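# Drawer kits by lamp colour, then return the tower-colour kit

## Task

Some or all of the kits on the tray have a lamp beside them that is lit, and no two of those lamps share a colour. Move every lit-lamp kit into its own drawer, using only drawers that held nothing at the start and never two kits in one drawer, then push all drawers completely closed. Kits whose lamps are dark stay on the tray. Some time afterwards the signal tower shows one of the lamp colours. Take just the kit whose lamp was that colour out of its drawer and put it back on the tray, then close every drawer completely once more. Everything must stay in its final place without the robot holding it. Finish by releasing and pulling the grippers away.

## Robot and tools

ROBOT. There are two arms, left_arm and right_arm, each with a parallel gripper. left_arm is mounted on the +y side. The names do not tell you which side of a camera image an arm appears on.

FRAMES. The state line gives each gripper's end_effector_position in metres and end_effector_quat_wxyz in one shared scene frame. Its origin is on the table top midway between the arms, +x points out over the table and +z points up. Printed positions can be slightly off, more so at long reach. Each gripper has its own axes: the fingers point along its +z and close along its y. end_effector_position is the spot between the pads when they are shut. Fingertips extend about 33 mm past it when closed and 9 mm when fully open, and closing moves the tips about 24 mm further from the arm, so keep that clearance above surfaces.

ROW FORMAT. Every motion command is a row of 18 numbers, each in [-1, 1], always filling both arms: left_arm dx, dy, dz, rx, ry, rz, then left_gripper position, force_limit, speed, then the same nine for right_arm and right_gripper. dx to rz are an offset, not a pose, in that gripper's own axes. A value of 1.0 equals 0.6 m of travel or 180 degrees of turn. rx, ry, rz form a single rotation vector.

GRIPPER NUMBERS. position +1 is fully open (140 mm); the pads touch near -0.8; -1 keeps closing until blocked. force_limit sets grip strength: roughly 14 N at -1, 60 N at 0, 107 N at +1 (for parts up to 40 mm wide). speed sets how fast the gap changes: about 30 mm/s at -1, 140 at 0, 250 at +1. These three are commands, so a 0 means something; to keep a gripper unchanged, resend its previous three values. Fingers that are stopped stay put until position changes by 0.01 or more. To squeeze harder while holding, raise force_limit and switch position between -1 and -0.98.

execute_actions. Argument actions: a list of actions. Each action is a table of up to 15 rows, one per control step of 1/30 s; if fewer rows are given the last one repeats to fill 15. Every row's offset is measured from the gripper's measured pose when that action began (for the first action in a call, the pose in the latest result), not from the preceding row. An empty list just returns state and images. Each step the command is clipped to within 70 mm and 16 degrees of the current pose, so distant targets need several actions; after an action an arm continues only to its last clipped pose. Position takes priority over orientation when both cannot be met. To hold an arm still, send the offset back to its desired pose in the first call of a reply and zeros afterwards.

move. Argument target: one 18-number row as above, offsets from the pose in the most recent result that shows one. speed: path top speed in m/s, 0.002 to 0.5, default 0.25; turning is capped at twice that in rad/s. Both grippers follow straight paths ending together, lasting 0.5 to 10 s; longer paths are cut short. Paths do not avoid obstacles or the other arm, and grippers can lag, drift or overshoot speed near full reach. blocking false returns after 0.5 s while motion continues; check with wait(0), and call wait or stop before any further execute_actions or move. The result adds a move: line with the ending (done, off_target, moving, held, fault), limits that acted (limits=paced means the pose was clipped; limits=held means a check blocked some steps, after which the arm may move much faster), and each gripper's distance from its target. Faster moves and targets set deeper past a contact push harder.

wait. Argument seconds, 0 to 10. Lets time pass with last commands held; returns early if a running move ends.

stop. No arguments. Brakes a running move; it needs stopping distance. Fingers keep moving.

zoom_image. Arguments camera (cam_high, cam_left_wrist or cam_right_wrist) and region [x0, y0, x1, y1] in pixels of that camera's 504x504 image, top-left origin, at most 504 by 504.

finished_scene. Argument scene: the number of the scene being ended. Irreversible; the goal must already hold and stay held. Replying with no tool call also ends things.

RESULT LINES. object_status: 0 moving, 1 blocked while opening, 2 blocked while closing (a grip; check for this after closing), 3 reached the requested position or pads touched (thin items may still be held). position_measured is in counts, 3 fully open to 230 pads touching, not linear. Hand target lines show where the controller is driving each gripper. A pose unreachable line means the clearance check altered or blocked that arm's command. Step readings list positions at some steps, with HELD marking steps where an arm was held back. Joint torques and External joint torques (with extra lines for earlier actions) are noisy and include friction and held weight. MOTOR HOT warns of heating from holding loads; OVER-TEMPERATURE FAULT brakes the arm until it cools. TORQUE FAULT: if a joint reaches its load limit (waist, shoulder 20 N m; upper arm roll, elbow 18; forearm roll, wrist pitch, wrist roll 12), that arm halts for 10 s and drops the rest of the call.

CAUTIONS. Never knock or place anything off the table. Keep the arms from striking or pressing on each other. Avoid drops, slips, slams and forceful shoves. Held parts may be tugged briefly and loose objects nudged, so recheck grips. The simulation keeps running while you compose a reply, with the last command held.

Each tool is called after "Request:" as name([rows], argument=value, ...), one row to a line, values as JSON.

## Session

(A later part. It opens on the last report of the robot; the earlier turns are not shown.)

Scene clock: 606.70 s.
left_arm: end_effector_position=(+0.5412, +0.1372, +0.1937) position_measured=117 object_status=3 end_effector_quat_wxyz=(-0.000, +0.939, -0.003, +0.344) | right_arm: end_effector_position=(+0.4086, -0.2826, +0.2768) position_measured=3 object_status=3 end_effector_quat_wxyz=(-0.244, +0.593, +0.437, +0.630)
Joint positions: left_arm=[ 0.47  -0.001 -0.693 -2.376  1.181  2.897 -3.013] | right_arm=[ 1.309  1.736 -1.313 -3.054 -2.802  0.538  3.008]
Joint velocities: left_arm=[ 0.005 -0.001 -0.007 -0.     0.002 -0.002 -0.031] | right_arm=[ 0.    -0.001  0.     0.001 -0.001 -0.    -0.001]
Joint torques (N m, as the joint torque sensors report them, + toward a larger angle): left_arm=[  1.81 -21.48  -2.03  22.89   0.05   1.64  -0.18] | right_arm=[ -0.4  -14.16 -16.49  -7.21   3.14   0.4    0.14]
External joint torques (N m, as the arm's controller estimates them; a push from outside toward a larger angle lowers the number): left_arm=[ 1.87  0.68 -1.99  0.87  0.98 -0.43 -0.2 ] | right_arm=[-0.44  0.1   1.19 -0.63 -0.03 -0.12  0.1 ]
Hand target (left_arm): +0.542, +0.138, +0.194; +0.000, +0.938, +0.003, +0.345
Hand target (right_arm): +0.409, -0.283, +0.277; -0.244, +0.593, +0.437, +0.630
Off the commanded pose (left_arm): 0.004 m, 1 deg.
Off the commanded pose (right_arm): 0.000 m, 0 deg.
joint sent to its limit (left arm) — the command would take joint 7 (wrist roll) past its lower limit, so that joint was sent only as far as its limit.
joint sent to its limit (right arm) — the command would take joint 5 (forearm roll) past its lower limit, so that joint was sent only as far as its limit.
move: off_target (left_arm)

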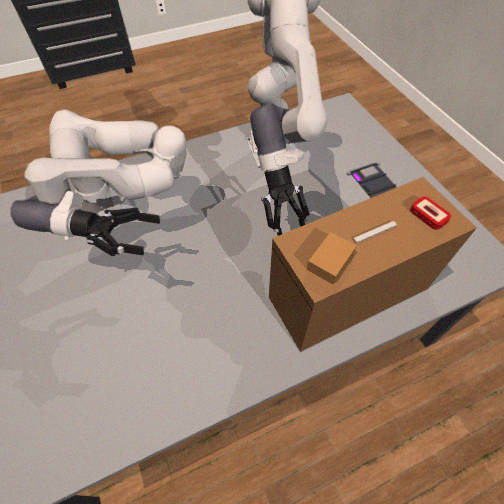

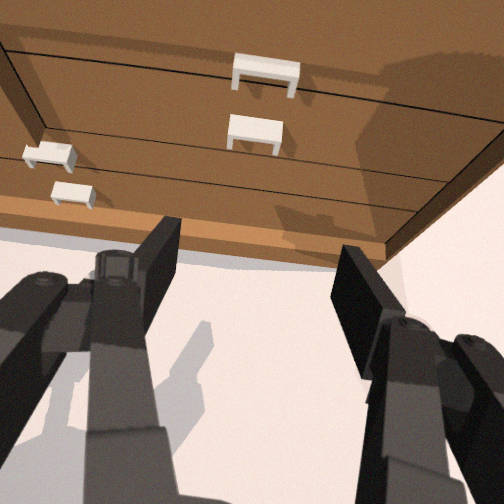

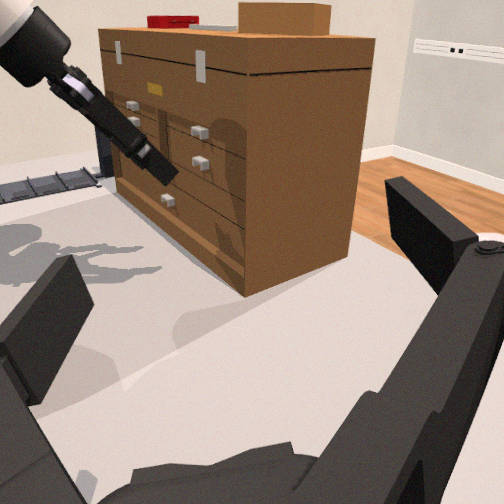

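Request:
move(target=[0,0,-0.03,0,0,0.5,0.1,0,0,0,0,0,0,0,0,1,0,0], speed=0.5)

Request:
move(target=[0,0,0,0,0,0.5,0.1,0,0,0,0,0,0,0,0,1,0,0], speed=0.5)

Scene clock: 612.83 s.
left_arm: end_effector_position=(+0.5300, +0.1362, +0.2079) position_measured=117 object_status=3 end_effector_quat_wxyz=(-0.242, +0.666, -0.661, +0.247) | right_arm: end_effector_position=(+0.4086, -0.2826, +0.2768) position_measured=3 object_status=3 end_effector_quat_wxyz=(-0.244, +0.593, +0.437, +0.630)
Joint positions: left_arm=[ 0.387 -0.073 -0.619 -2.421  1.063  2.916 -1.371] | right_arm=[ 1.309  1.736 -1.313 -3.054 -2.802  0.538  3.008]
Joint velocities: left_arm=[-0.001  0.001 -0.001 -0.    -0.029 -0.003  0.063] | right_arm=[ 0.001  0.001  0.002  0.    -0.    -0.001 -0.001]
Joint torques (N m, as the joint torque sensors report them, + toward a larger angle): left_arm=[ -1.43 -21.     1.74  20.45  -2.11   1.84   0.24] | right_arm=[ -0.55 -14.03 -16.88  -7.24   3.14   0.37   0.14]
External joint torques (N m, as the arm's controller estimates them; a push from outside toward a larger angle lowers the number): left_arm=[-1.41  0.64  0.46 -1.82 -1.15 -0.42  0.27] | right_arm=[-0.57  0.24  0.79 -0.67 -0.02 -0.15  0.1 ]
Hand target (left_arm): +0.529, +0.137, +0.207; -0.244, +0.662, -0.666, +0.243
Hand target (right_arm): +0.409, -0.283, +0.277; -0.244, +0.593, +0.437, +0.630
Off the commanded pose (left_arm): 0.001 m, 1 deg.
Off the commanded pose (right_arm): 0.000 m, 0 deg.
joint sent to its limit (right arm) — the command would take joint 5 (forearm roll) past its lower limit, so that joint was sent only as far as its limit.
move: done; limits=paced

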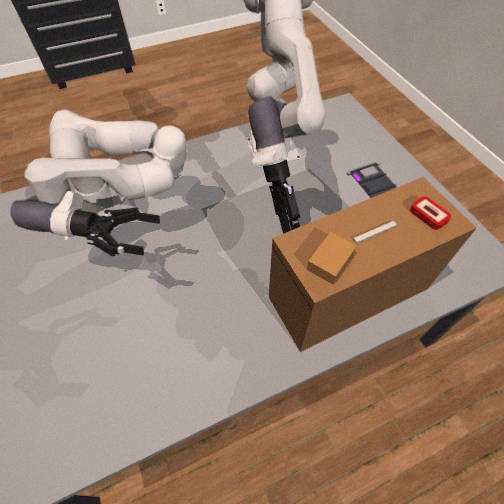

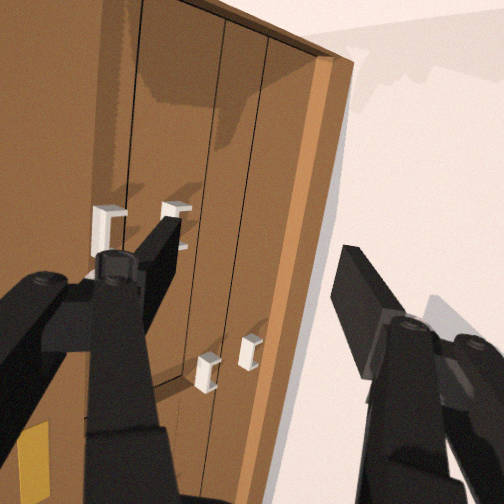

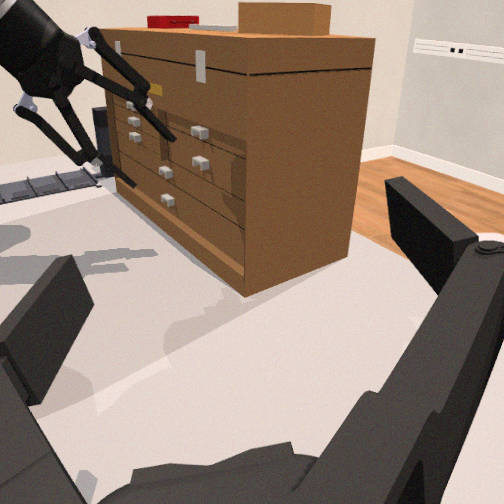

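Scene clock: 616.47 s.
left_arm: end_effector_position=(+0.5310, +0.1354, +0.2087) position_measured=117 object_status=3 end_effector_quat_wxyz=(+0.348, -0.011, +0.937, -0.008) | right_arm: end_effector_position=(+0.4086, -0.2826, +0.2768) position_measured=3 object_status=3 end_effector_quat_wxyz=(-0.244, +0.593, +0.437, +0.630)
Joint positions: left_arm=[ 0.321 -0.067 -0.553 -2.417  1.087  2.914  0.164] | right_arm=[ 1.309  1.736 -1.313 -3.054 -2.802  0.538  3.008]
Joint velocities: left_arm=[ 0.     0.001  0.001 -0.001 -0.028 -0.002  0.062] | right_arm=[ 0.001 -0.001 -0.    -0.     0.     0.001 -0.001]
Joint torques (N m, as the joint torque sensors report them, + toward a larger angle): left_arm=[ -1.98 -23.27   1.76  20.39  -2.05   1.75   0.37] | right_arm=[ -0.5  -13.99 -16.84  -7.15   3.17   0.36   0.16]
External joint torques (N m, as the arm's controller estimates them; a push from outside toward a larger angle lowers the number): left_arm=[-2.   -0.49  0.65 -1.81 -1.07 -0.44  0.39] | right_arm=[-0.48  0.29  0.85 -0.54 -0.01 -0.16  0.12]
Hand target (left_arm): +0.530, +0.136, +0.208; +0.346, -0.004, +0.938, -0.003
Hand target (right_arm): +0.409, -0.283, +0.277; -0.244, +0.593, +0.437, +0.630
Off the commanded pose (left_arm): 0.002 m, 1 deg.
Off the commanded pose (right_arm): 0.000 m, 0 deg.
joint sent to its limit (right arm) — the command would take joint 5 (forearm roll) past its lower limit, so that joint was sent only as far as its limit.
move: done; limits=paced

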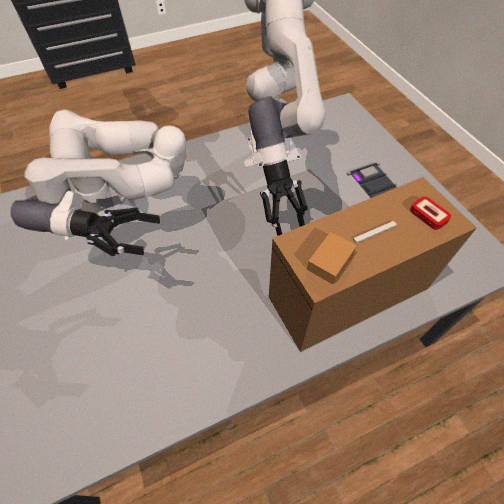

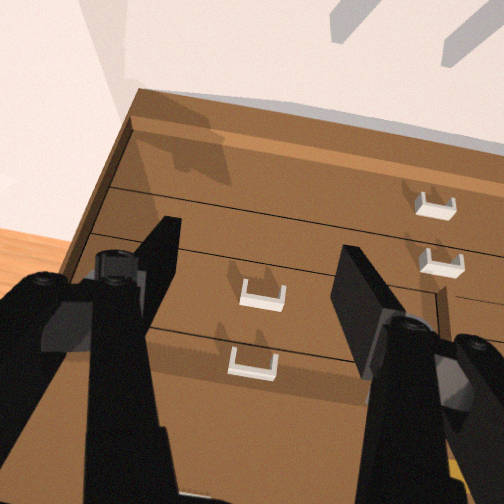

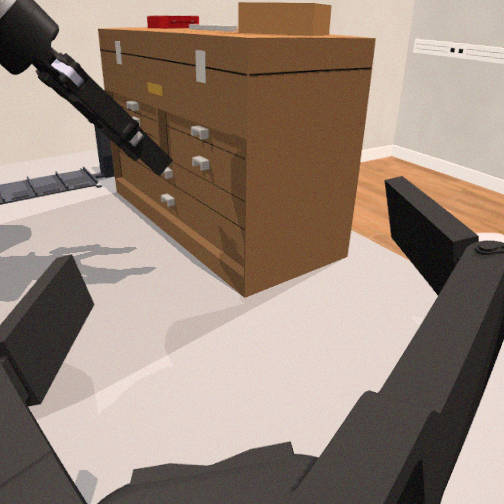

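Request:
move(target=[-0.017,0,0.067,0,-0.078,0,0.1,0,0,0,0,0,0,0,0,1,0,0], speed=0.06)

Request:
zoom_image(camera="cam_right_wrist", region=[110,90,250,230])

Scene clock: 621.83 s.
left_arm: end_effector_position=(+0.5682, +0.1340, +0.1895) position_measured=117 object_status=3 end_effector_quat_wxyz=(+0.464, -0.009, +0.886, -0.008) | right_arm: end_effector_position=(+0.4086, -0.2826, +0.2768) position_measured=3 object_status=3 end_effector_quat_wxyz=(-0.244, +0.593, +0.437, +0.630)
Joint positions: left_arm=[ 0.328  0.088 -0.602 -2.319  2.046  2.74  -0.73 ] | right_arm=[ 1.309  1.736 -1.313 -3.054 -2.802  0.538  3.008]
Joint velocities: left_arm=[-0.001  0.     0.001 -0.001  0.009 -0.003 -0.041] | right_arm=[ 0.002 -0.001  0.    -0.001  0.001 -0.001  0.002]
Joint torques (N m, as the joint torque sensors report them, + toward a larger angle): left_arm=[  0.35 -24.04  -2.48  19.8   -0.24  -0.32  -0.09] | right_arm=[ -0.34 -13.77 -16.96  -7.26   3.17   0.39   0.12]
External joint torques (N m, as the arm's controller estimates them; a push from outside toward a larger angle lowers the number): left_arm=[ 0.34  1.39 -0.92 -1.11  0.88 -0.46 -0.07] | right_arm=[-0.42  0.51  0.73 -0.68 -0.01 -0.12  0.08]
Hand target (left_arm): +0.568, +0.134, +0.188; +0.465, -0.013, +0.885, -0.010
Hand target (right_arm): +0.409, -0.283, +0.277; -0.244, +0.593, +0.437, +0.630
Off the commanded pose (left_arm): 0.006 m, 1 deg.
Off the commanded pose (right_arm): 0.000 m, 0 deg.
joint sent to its limit (right arm) — the command would take joint 5 (forearm roll) past its lower limit, so that joint was sent only as far as its limit.
move: off_target (left_arm)

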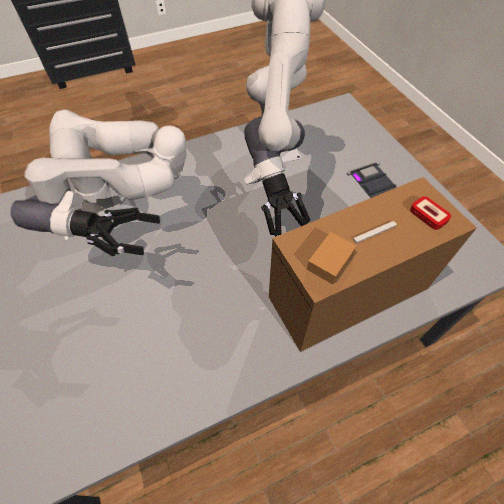

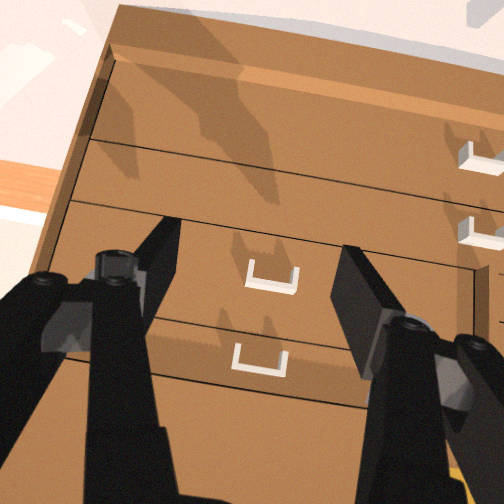

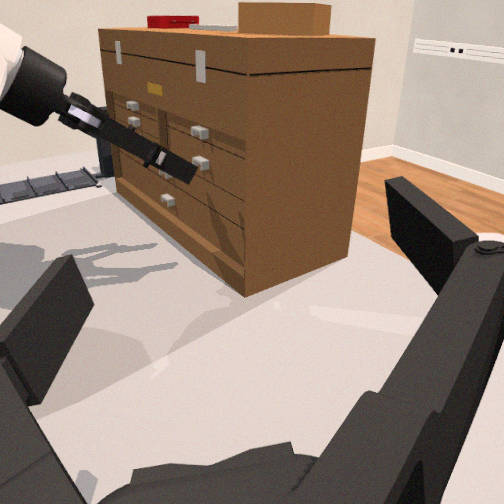

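Region (110, 90, 250, 230) of cam_right_wrist's 504x504 image, scaled by 3.600, with more detail than that image has.

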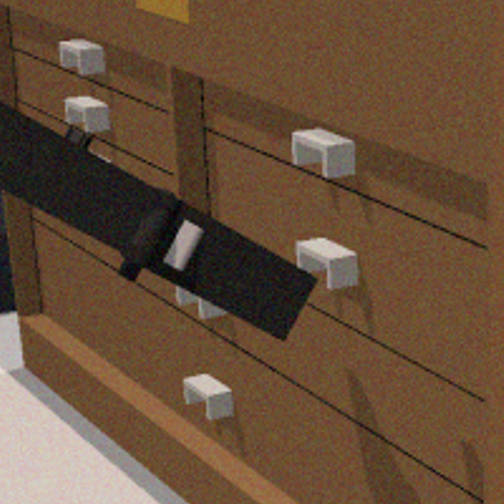

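Request:
move(target=[-0.014,0.007,0.043,0,0,0,0.1,0,0,0,0,0,0,0,0,1,0,0], speed=0.04)

Request:
zoom_image(camera="cam_right_wrist", region=[110,90,250,230])

Request:
move(target=[0,0,0,0,0,0,-1,0,0,0,0,0,0,0,0,1,0,0])

Scene clock: 629.40 s.
left_arm: end_effector_position=(+0.5921, +0.1369, +0.1806) position_measured=117 object_status=3 end_effector_quat_wxyz=(+0.463, -0.013, +0.886, -0.011) | right_arm: end_effector_position=(+0.4086, -0.2826, +0.2768) position_measured=3 object_status=3 end_effector_quat_wxyz=(-0.244, +0.593, +0.437, +0.630)
Joint positions: left_arm=[ 0.329  0.17  -0.583 -2.253  2.076  2.731 -0.722] | right_arm=[ 1.309  1.736 -1.313 -3.054 -2.802  0.538  3.008]
Joint velocities: left_arm=[-0.001  0.001 -0.001  0.003  0.004 -0.     0.014] | right_arm=[ 0.     0.     0.     0.001 -0.001  0.001 -0.002]
Joint torques (N m, as the joint torque sensors report them, + toward a larger angle): left_arm=[  0.35 -26.48  -2.84  21.81  -0.1   -0.28   0.22] | right_arm=[ -0.5  -14.15 -16.76  -7.47   3.11   0.37   0.12]
External joint torques (N m, as the arm's controller estimates them; a push from outside toward a larger angle lowers the number): left_arm=[ 0.49  1.74  0.3   1.06  0.98 -0.48  0.24] | right_arm=[-0.5   0.11  0.94 -0.86 -0.06 -0.16  0.08]
Hand target (left_arm): +0.594, +0.139, +0.181; +0.465, -0.010, +0.885, -0.008
Hand target (right_arm): +0.409, -0.283, +0.277; -0.244, +0.593, +0.437, +0.630
Off the commanded pose (left_arm): 0.003 m, 1 deg.
Off the commanded pose (right_arm): 0.000 m, 0 deg.
joint sent to its limit (right arm) — the command would take joint 5 (forearm roll) past its lower limit, so that joint was sent only as far as its limit.
move: done

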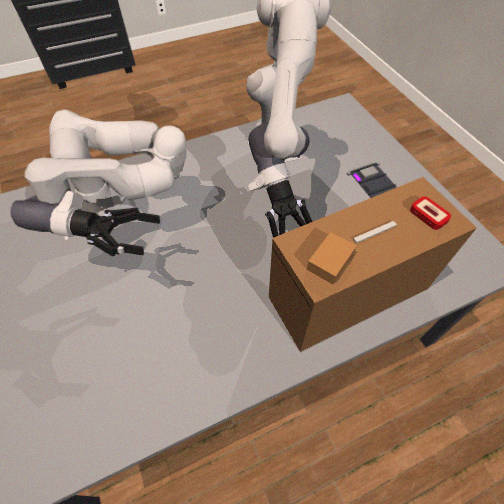

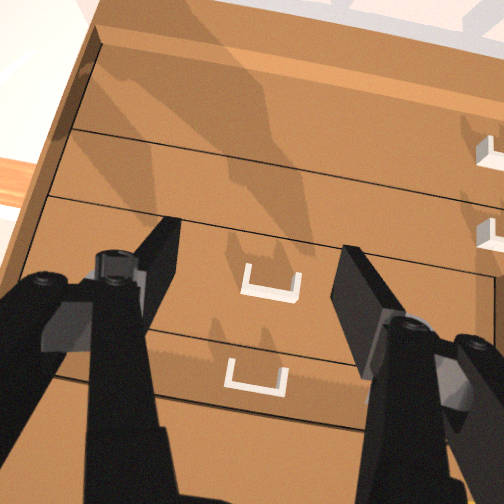

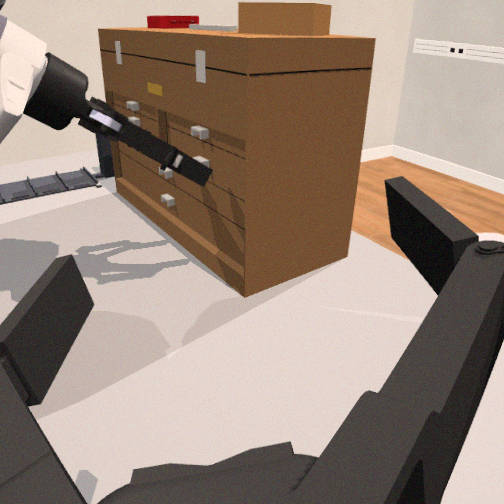

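Region (110, 90, 250, 230) of cam_right_wrist's 504x504 image, scaled by 3.600, with more detail than that image has.

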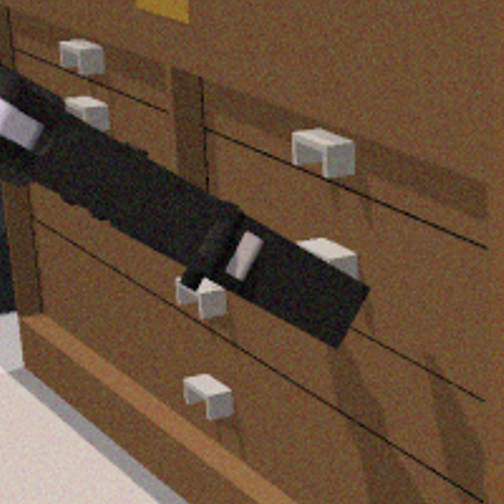

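Scene clock: 630.13 s.
left_arm: end_effector_position=(+0.5921, +0.1369, +0.1806) position_measured=233 object_status=3 end_effector_quat_wxyz=(+0.463, -0.013, +0.886, -0.011) | right_arm: end_effector_position=(+0.4086, -0.2826, +0.2768) position_measured=3 object_status=3 end_effector_quat_wxyz=(-0.244, +0.593, +0.437, +0.630)
Joint positions: left_arm=[ 0.329  0.17  -0.583 -2.253  2.076  2.731 -0.722] | right_arm=[ 1.309  1.736 -1.313 -3.054 -2.802  0.538  3.008]
Joint velocities: left_arm=[ 0.001 -0.001 -0.    -0.002 -0.001 -0.001  0.001] | right_arm=[-0.     0.     0.     0.    -0.     0.001 -0.003]
Joint torques (N m, as the joint torque sensors report them, + toward a larger angle): left_arm=[  0.93 -27.72  -3.74  20.    -1.2    0.16   0.11] | right_arm=[ -0.53 -13.95 -16.95  -7.16   3.12   0.37   0.15]
External joint torques (N m, as the arm's controller estimates them; a push from outside toward a larger angle lowers the number): left_arm=[ 0.86  0.63 -0.76 -0.85 -0.13  0.    0.13] | right_arm=[-0.48  0.32  0.74 -0.54 -0.05 -0.16  0.11]
Hand target (left_arm): +0.592, +0.137, +0.181; +0.463, -0.013, +0.886, -0.011
Hand target (right_arm): +0.409, -0.283, +0.277; -0.244, +0.593, +0.437, +0.630
Off the commanded pose (left_arm): 0.000 m, 0 deg.
Off the commanded pose (right_arm): 0.000 m, 0 deg.
joint sent to its limit (right arm) — the command would take joint 5 (forearm roll) past its lower limit, so that joint was sent only as far as its limit.
move: done

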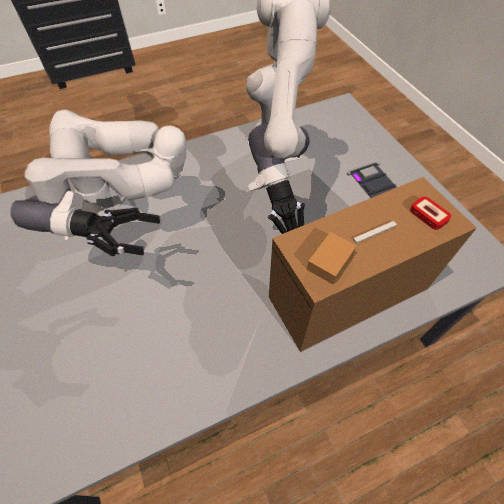

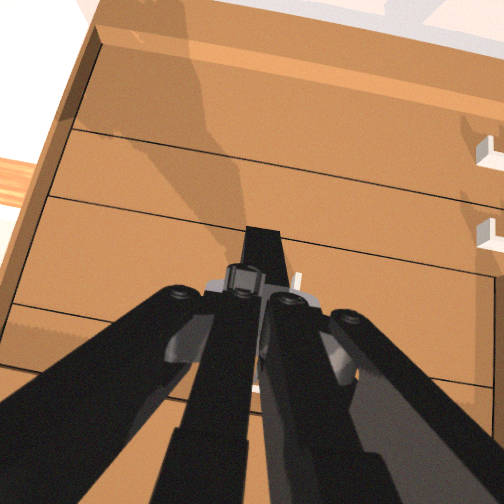

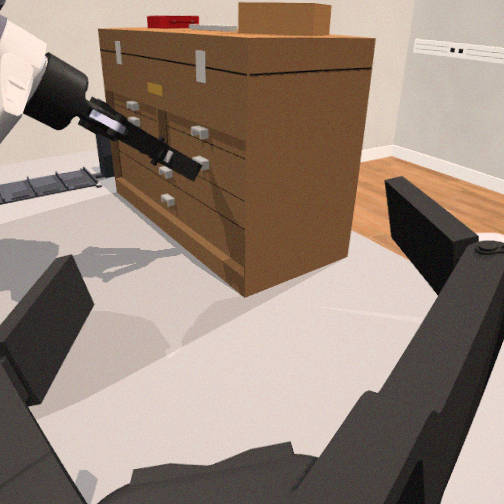

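Request:
move(target=[0,0,0,0,0,0,0.1,0,0,0,0,0,0,0,0,1,0,0])

Request:
move(target=[-0.021,0.005,-0.009,0,0,0,0.1,0,0,0,0,0,0,0,0,1,0,0], speed=0.03)

Request:
move(target=[0,0,0,0,0,0,-1,0,0,0,0,0,0,0,0,1,0,0])

Scene clock: 632.90 s.
left_arm: end_effector_position=(+0.5920, +0.1369, +0.1806) position_measured=117 object_status=0 end_effector_quat_wxyz=(+0.463, -0.013, +0.886, -0.011) | right_arm: end_effector_position=(+0.4086, -0.2826, +0.2768) position_measured=3 object_status=3 end_effector_quat_wxyz=(-0.244, +0.593, +0.437, +0.630)
Joint positions: left_arm=[ 0.329  0.17  -0.583 -2.253  2.076  2.731 -0.722] | right_arm=[ 1.309  1.736 -1.313 -3.054 -2.802  0.538  3.008]
Joint velocities: left_arm=[-0.001  0.     0.001 -0.    -0.001 -0.001 -0.001] | right_arm=[ 0.001 -0.001  0.    -0.    -0.     0.001  0.001]
Joint torques (N m, as the joint torque sensors report them, + toward a larger angle): left_arm=[ -0.07 -27.59  -3.02  20.7   -1.18   0.12   0.02] | right_arm=[ -0.51 -14.09 -16.65  -7.19   3.14   0.36   0.13]
External joint torques (N m, as the arm's controller estimates them; a push from outside toward a larger angle lowers the number): left_arm=[-0.08  0.66  0.   -0.1  -0.1  -0.07  0.05] | right_arm=[-0.52  0.19  1.04 -0.61 -0.03 -0.16  0.09]
Hand target (left_arm): +0.592, +0.137, +0.181; +0.463, -0.013, +0.886, -0.011
Hand target (right_arm): +0.409, -0.283, +0.277; -0.244, +0.593, +0.437, +0.630
Off the commanded pose (left_arm): 0.000 m, 0 deg.
Off the commanded pose (right_arm): 0.000 m, 0 deg.
joint sent to its limit (right arm) — the command would take joint 5 (forearm roll) past its lower limit, so that joint was sent only as far as its limit.
move: done

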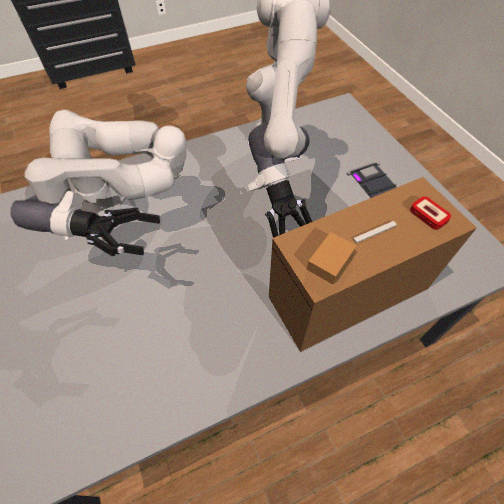

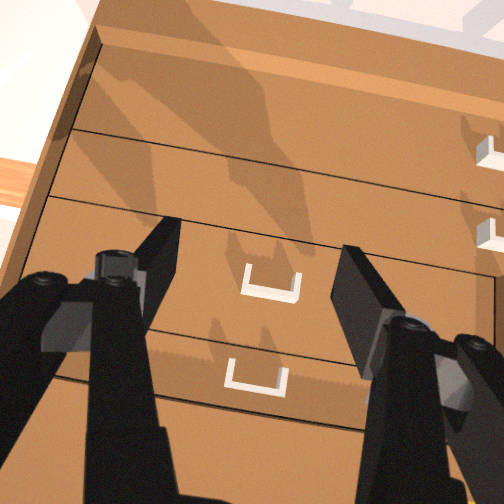

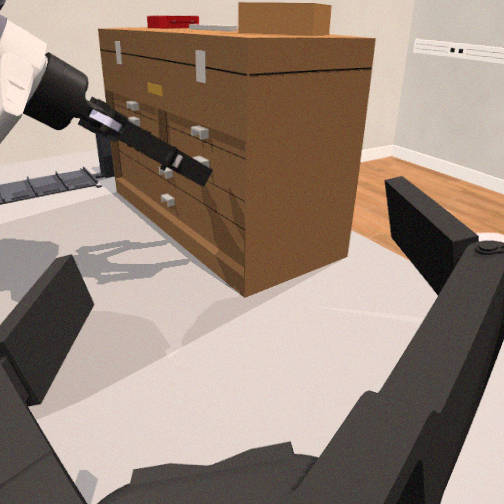

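Scene clock: 633.63 s.
left_arm: end_effector_position=(+0.5939, +0.1395, +0.1922) position_measured=117 object_status=3 end_effector_quat_wxyz=(+0.463, -0.015, +0.886, -0.012) | right_arm: end_effector_position=(+0.4086, -0.2826, +0.2768) position_measured=3 object_status=3 end_effector_quat_wxyz=(-0.244, +0.593, +0.437, +0.630)
Joint positions: left_arm=[ 0.333  0.145 -0.576 -2.25   2.046  2.756 -0.695] | right_arm=[ 1.309  1.736 -1.313 -3.054 -2.802  0.538  3.008]
Joint velocities: left_arm=[ 0.001 -0.001  0.002  0.    -0.014  0.014  0.03 ] | right_arm=[-0.002 -0.     0.001  0.001  0.    -0.    -0.001]
Joint torques (N m, as the joint torque sensors report them, + toward a larger angle): left_arm=[  0.9  -27.99  -1.27  21.64  -2.35   0.63   0.21] | right_arm=[ -0.52 -13.92 -16.65  -7.09   3.14   0.38   0.11]
External joint torques (N m, as the arm's controller estimates them; a push from outside toward a larger angle lowers the number): left_arm=[ 0.8  -0.05  1.23  0.44 -1.2   0.42  0.24] | right_arm=[-0.52  0.37  1.01 -0.51 -0.02 -0.14  0.07]
Hand target (left_arm): +0.595, +0.141, +0.194; +0.463, -0.013, +0.886, -0.011
Hand target (right_arm): +0.409, -0.283, +0.277; -0.244, +0.593, +0.437, +0.630
Off the commanded pose (left_arm): 0.002 m, 0 deg.
Off the commanded pose (right_arm): 0.000 m, 0 deg.
joint sent to its limit (right arm) — the command would take joint 5 (forearm roll) past its lower limit, so that joint was sent only as far as its limit.
move: done

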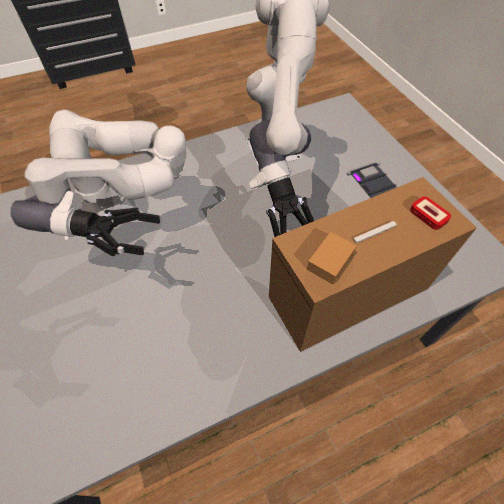

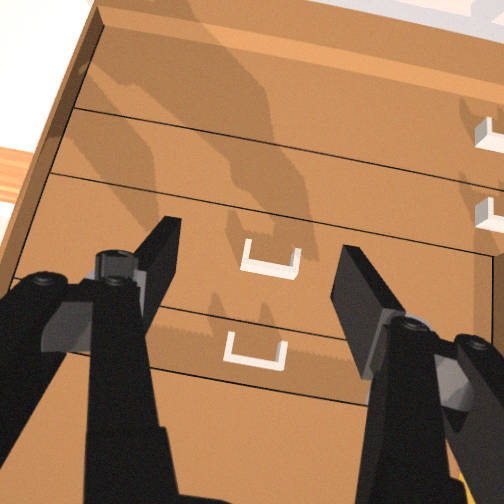

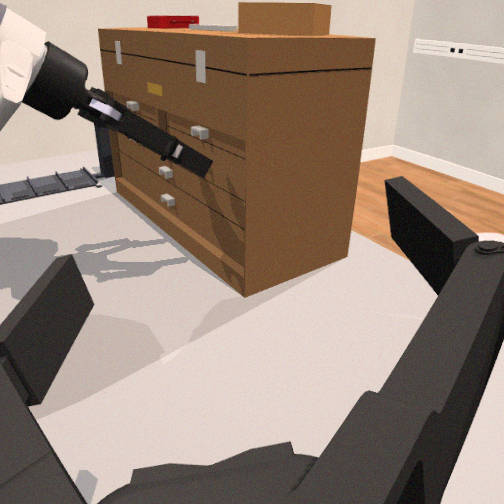

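Scene clock: 634.37 s.
left_arm: end_effector_position=(+0.5938, +0.1395, +0.1922) position_measured=233 object_status=3 end_effector_quat_wxyz=(+0.463, -0.015, +0.886, -0.012) | right_arm: end_effector_position=(+0.4086, -0.2826, +0.2768) position_measured=3 object_status=3 end_effector_quat_wxyz=(-0.244, +0.593, +0.437, +0.630)
Joint positions: left_arm=[ 0.333  0.145 -0.576 -2.25   2.045  2.756 -0.695] | right_arm=[ 1.309  1.736 -1.313 -3.054 -2.802  0.538  3.008]
Joint velocities: left_arm=[-0.     0.    -0.001  0.001 -0.    -0.    -0.001] | right_arm=[-0.001 -0.     0.001 -0.    -0.     0.     0.003]
Joint torques (N m, as the joint torque sensors report them, + toward a larger angle): left_arm=[  0.24 -27.63  -3.26  20.48  -1.24   0.18   0.05] | right_arm=[ -0.24 -13.87 -16.7   -7.25   3.12   0.34   0.15]
External joint torques (N m, as the arm's controller estimates them; a push from outside toward a larger angle lowers the number): left_arm=[ 0.25  0.27 -0.67 -0.68 -0.08 -0.04  0.08] | right_arm=[-0.16  0.4   0.99 -0.6  -0.05 -0.2   0.11]
Hand target (left_arm): +0.594, +0.139, +0.192; +0.463, -0.015, +0.886, -0.012
Hand target (right_arm): +0.409, -0.283, +0.277; -0.244, +0.593, +0.437, +0.630
Off the commanded pose (left_arm): 0.000 m, 0 deg.
Off the commanded pose (right_arm): 0.000 m, 0 deg.
joint sent to its limit (right arm) — the command would take joint 5 (forearm roll) past its lower limit, so that joint was sent only as far as its limit.
move: done

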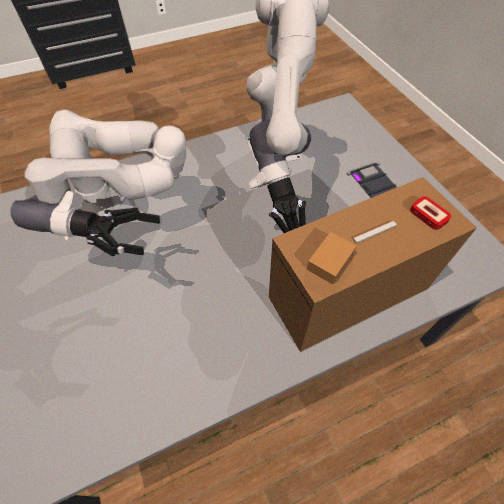

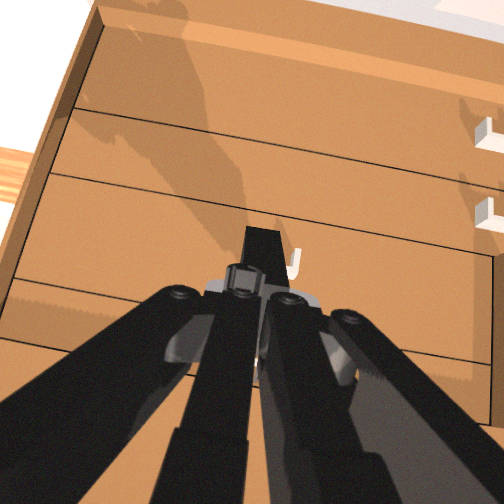

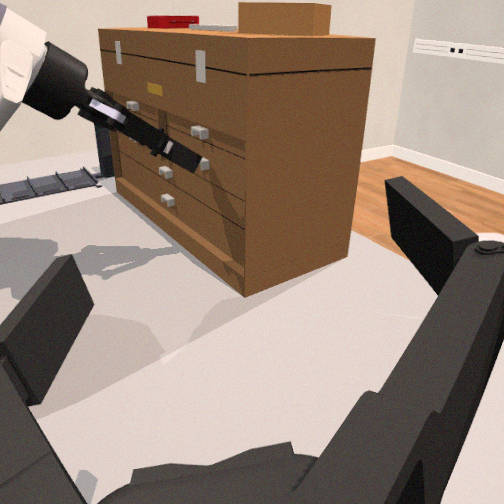

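Request:
move(target=[0,0,0,0,0,0,0.1,0,0,0,0,0,0,0,0,1,0,0])

Request:
move(target=[-0.011,0,0.023,0,0,0,0.1,0,0,0,0,0,0,0,0,1,0,0], speed=0.03)

Request:
move(target=[0,0,0,0,0,0,-1,0,0,0,0,0,0,0,0,1,0,0])

Scene clock: 637.40 s.
left_arm: end_effector_position=(+0.5938, +0.1395, +0.1922) position_measured=117 object_status=0 end_effector_quat_wxyz=(+0.463, -0.015, +0.886, -0.012) | right_arm: end_effector_position=(+0.4086, -0.2826, +0.2768) position_measured=3 object_status=3 end_effector_quat_wxyz=(-0.244, +0.593, +0.437, +0.630)
Joint positions: left_arm=[ 0.333  0.145 -0.576 -2.25   2.045  2.756 -0.695] | right_arm=[ 1.309  1.736 -1.313 -3.054 -2.802  0.538  3.008]
Joint velocities: left_arm=[-0.    -0.001  0.001 -0.001 -0.001 -0.002  0.   ] | right_arm=[-0.001  0.001 -0.001 -0.001 -0.    -0.     0.001]
Joint torques (N m, as the joint torque sensors report them, + toward a larger angle): left_arm=[  0.54 -27.37  -3.25  20.87  -1.15   0.24   0.15] | right_arm=[ -0.59 -13.77 -16.79  -7.2    3.13   0.36   0.15]
External joint torques (N m, as the arm's controller estimates them; a push from outside toward a larger angle lowers the number): left_arm=[ 0.55  0.59 -0.66 -0.29  0.    0.02  0.17] | right_arm=[-0.55  0.49  0.89 -0.55 -0.04 -0.17  0.11]
Hand target (left_arm): +0.594, +0.139, +0.192; +0.463, -0.015, +0.886, -0.012
Hand target (right_arm): +0.409, -0.283, +0.277; -0.244, +0.593, +0.437, +0.630
Off the commanded pose (left_arm): 0.000 m, 0 deg.
Off the commanded pose (right_arm): 0.000 m, 0 deg.
joint sent to its limit (right arm) — the command would take joint 5 (forearm roll) past its lower limit, so that joint was sent only as far as its limit.
move: done

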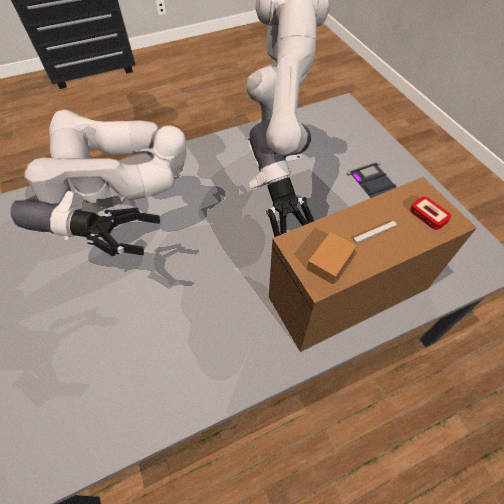

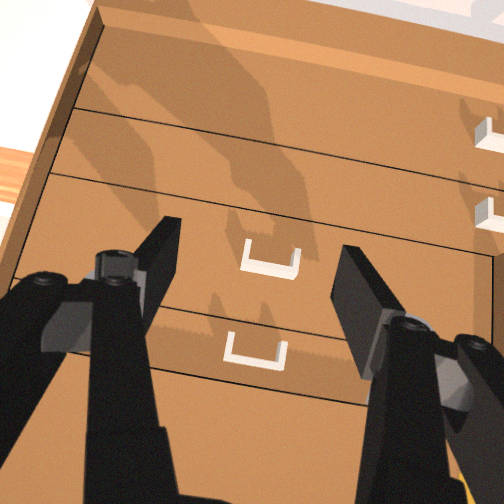

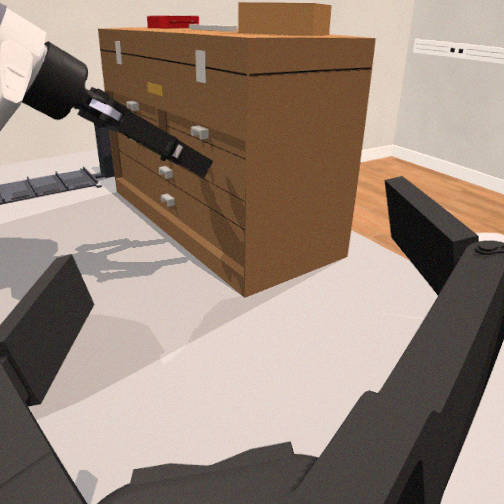

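Scene clock: 638.20 s.
left_arm: end_effector_position=(+0.6070, +0.1384, +0.1888) position_measured=117 object_status=3 end_effector_quat_wxyz=(+0.462, -0.019, +0.887, -0.015) | right_arm: end_effector_position=(+0.4086, -0.2826, +0.2768) position_measured=3 object_status=3 end_effector_quat_wxyz=(-0.244, +0.593, +0.437, +0.630)
Joint positions: left_arm=[ 0.333  0.189 -0.57  -2.21   2.045  2.752 -0.681] | right_arm=[ 1.309  1.736 -1.313 -3.054 -2.802  0.538  3.008]
Joint velocities: left_arm=[ 0.002  0.001  0.     0.003  0.001 -0.001  0.014] | right_arm=[ 0. -0. -0.  0. -0. -0.  0.]
Joint torques (N m, as the joint torque sensors report them, + toward a larger angle): left_arm=[  0.69 -27.87  -2.62  22.31  -0.48  -0.2    0.24] | right_arm=[ -0.29 -13.9  -16.54  -7.41   3.12   0.4    0.16]
External joint torques (N m, as the arm's controller estimates them; a push from outside toward a larger angle lowers the number): left_arm=[ 0.54  1.5   0.62  1.18  0.67 -0.47  0.27] | right_arm=[-0.29  0.37  1.17 -0.81 -0.05 -0.12  0.12]
Hand target (left_arm): +0.609, +0.140, +0.190; +0.463, -0.015, +0.886, -0.012
Hand target (right_arm): +0.409, -0.283, +0.277; -0.244, +0.593, +0.437, +0.630
Off the commanded pose (left_arm): 0.002 m, 1 deg.
Off the commanded pose (right_arm): 0.000 m, 0 deg.
joint sent to its limit (right arm) — the command would take joint 5 (forearm roll) past its lower limit, so that joint was sent only as far as its limit.
move: done

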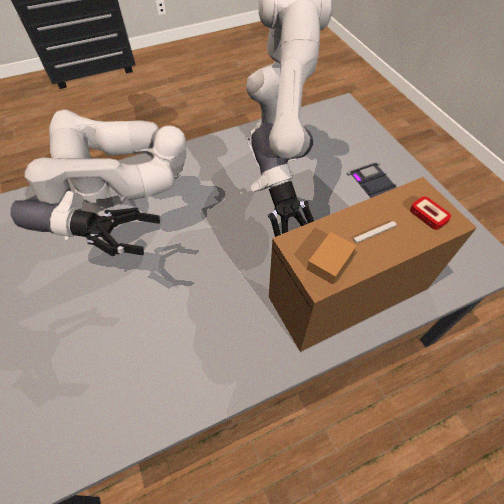

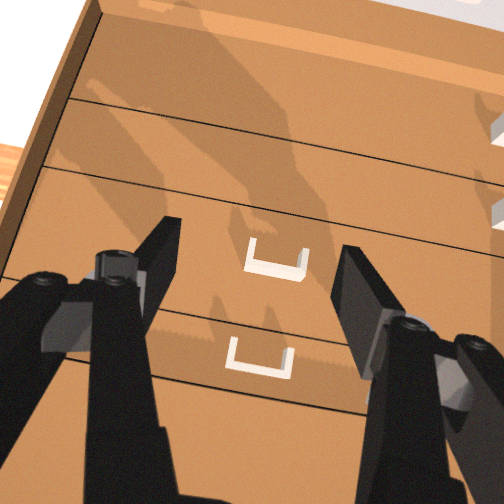

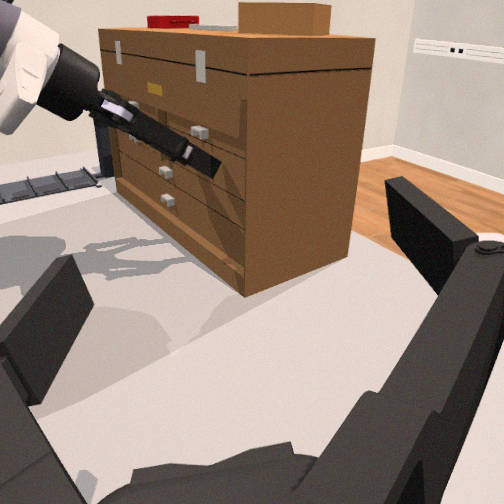

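Scene clock: 638.77 s.
left_arm: end_effector_position=(+0.6075, +0.1464, +0.1879) position_measured=193 object_status=2 end_effector_quat_wxyz=(+0.462, -0.022, +0.887, -0.010) | right_arm: end_effector_position=(+0.4086, -0.2826, +0.2768) position_measured=3 object_status=3 end_effector_quat_wxyz=(-0.244, +0.593, +0.437, +0.630)
Joint positions: left_arm=[ 0.337  0.185 -0.564 -2.216  2.045  2.749 -0.681] | right_arm=[ 1.309  1.736 -1.313 -3.054 -2.802  0.538  3.008]
Joint velocities: left_arm=[-0.002 -0.     0.001 -0.     0.    -0.001  0.   ] | right_arm=[ 0.001 -0.001  0.001 -0.001  0.001 -0.    -0.   ]
Joint torques (N m, as the joint torque sensors report them, + toward a larger angle): left_arm=[ -3.11 -25.55  -7.07  24.62  -1.22   0.68  -0.01] | right_arm=[ -0.56 -13.99 -16.47  -7.36   3.12   0.35   0.13]
External joint torques (N m, as the arm's controller estimates them; a push from outside toward a larger angle lowers the number): left_arm=[-3.01  3.67 -3.73  3.57 -0.09  0.41  0.01] | right_arm=[-0.58  0.32  1.24 -0.76 -0.05 -0.17  0.09]
Hand target (left_arm): +0.607, +0.138, +0.189; +0.462, -0.019, +0.887, -0.015
Hand target (right_arm): +0.409, -0.283, +0.277; -0.244, +0.593, +0.437, +0.630
Off the commanded pose (left_arm): 0.008 m, 1 deg.
Off the commanded pose (right_arm): 0.000 m, 0 deg.
joint sent to its limit (right arm) — the command would take joint 5 (forearm roll) past its lower limit, so that joint was sent only as far as its limit.
move: off_target (left_arm)

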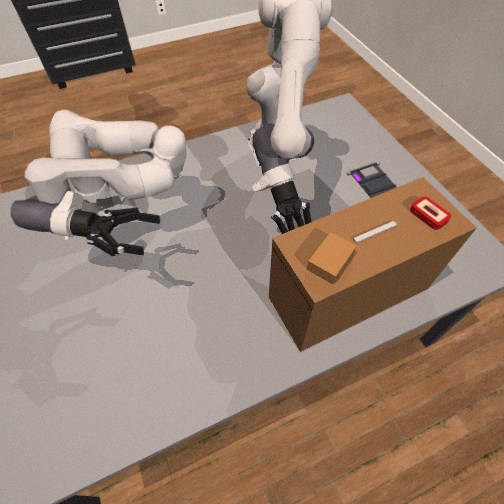

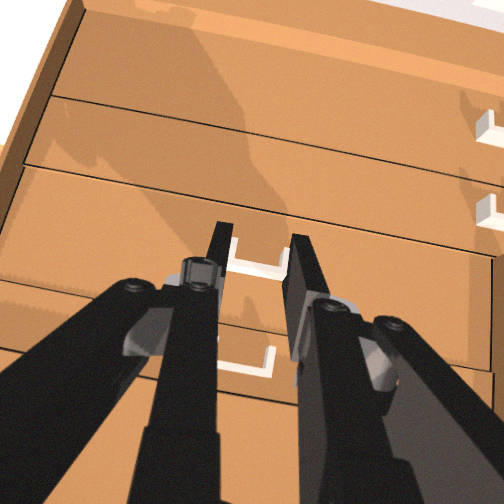

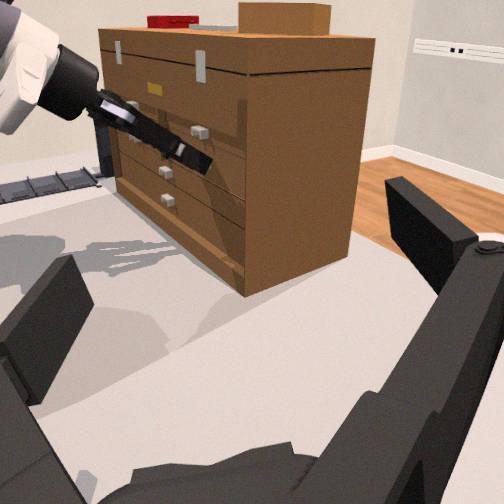

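Gripped at (.607,.147,.188). Pull 7 cm (tilt 55→50).

Request:
move(target=[0.067,0.002,-0.096,0,0.028,0,-1,0,0,0,0,0,0,0,0,1,0,0], speed=0.05)

Scene clock: 641.63 s.
left_arm: end_effector_position=(+0.5383, +0.1444, +0.1891) position_measured=193 object_status=2 end_effector_quat_wxyz=(+0.424, -0.021, +0.905, -0.010) | right_arm: end_effector_position=(+0.4086, -0.2826, +0.2768) position_measured=3 object_status=3 end_effector_quat_wxyz=(-0.244, +0.593, +0.437, +0.630)
Joint positions: left_arm=[ 0.337 -0.005 -0.574 -2.387  1.85   2.851 -0.583] | right_arm=[ 1.309  1.736 -1.313 -3.054 -2.802  0.538  3.008]
Joint velocities: left_arm=[ 0.001 -0.005  0.002 -0.003 -0.029  0.003  0.039] | right_arm=[-0.    -0.001  0.001 -0.001 -0.     0.001 -0.001]
Joint torques (N m, as the joint torque sensors report them, + toward a larger angle): left_arm=[  1.5  -24.33   0.45  18.66  -2.79   1.34   0.01] | right_arm=[ -0.52 -14.01 -16.82  -7.32   3.13   0.35   0.16]
External joint torques (N m, as the arm's controller estimates them; a push from outside toward a larger angle lowers the number): left_arm=[ 1.32 -1.23  0.18 -2.5  -1.48  0.71  0.02] | right_arm=[-0.5   0.29  0.86 -0.66 -0.04 -0.18  0.12]
Hand target (left_arm): +0.537, +0.146, +0.188; +0.421, -0.020, +0.907, -0.010
Hand target (right_arm): +0.409, -0.283, +0.277; -0.244, +0.593, +0.437, +0.630
Off the commanded pose (left_arm): 0.002 m, 0 deg.
Off the commanded pose (right_arm): 0.000 m, 0 deg.
joint sent to its limit (right arm) — the command would take joint 5 (forearm roll) past its lower limit, so that joint was sent only as far as its limit.
move: done

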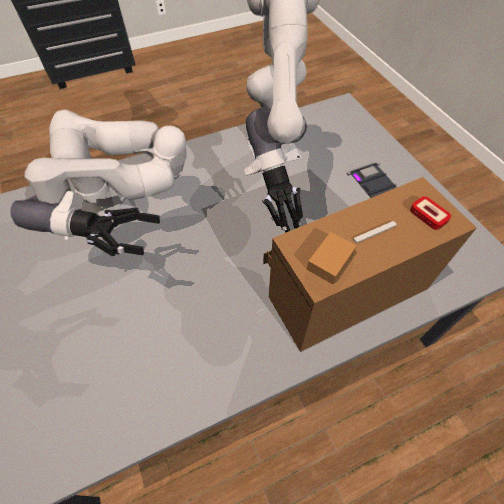

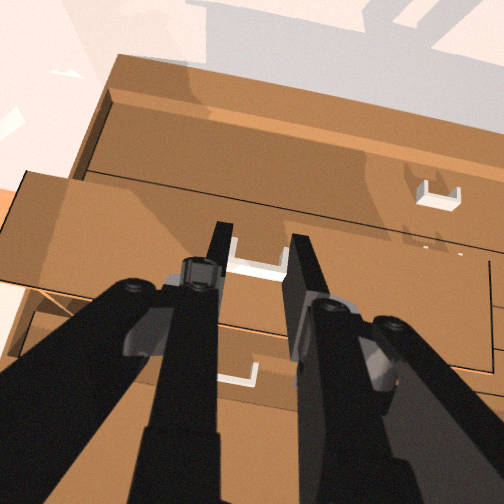

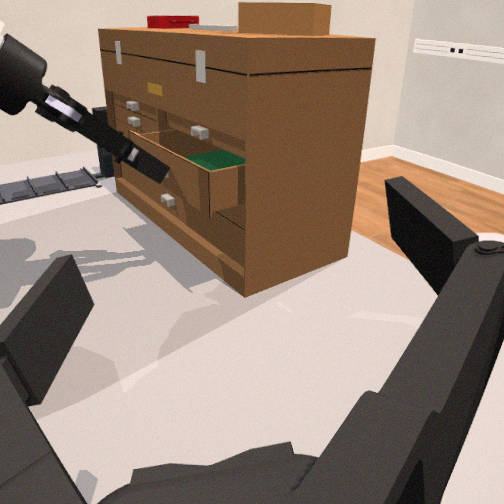

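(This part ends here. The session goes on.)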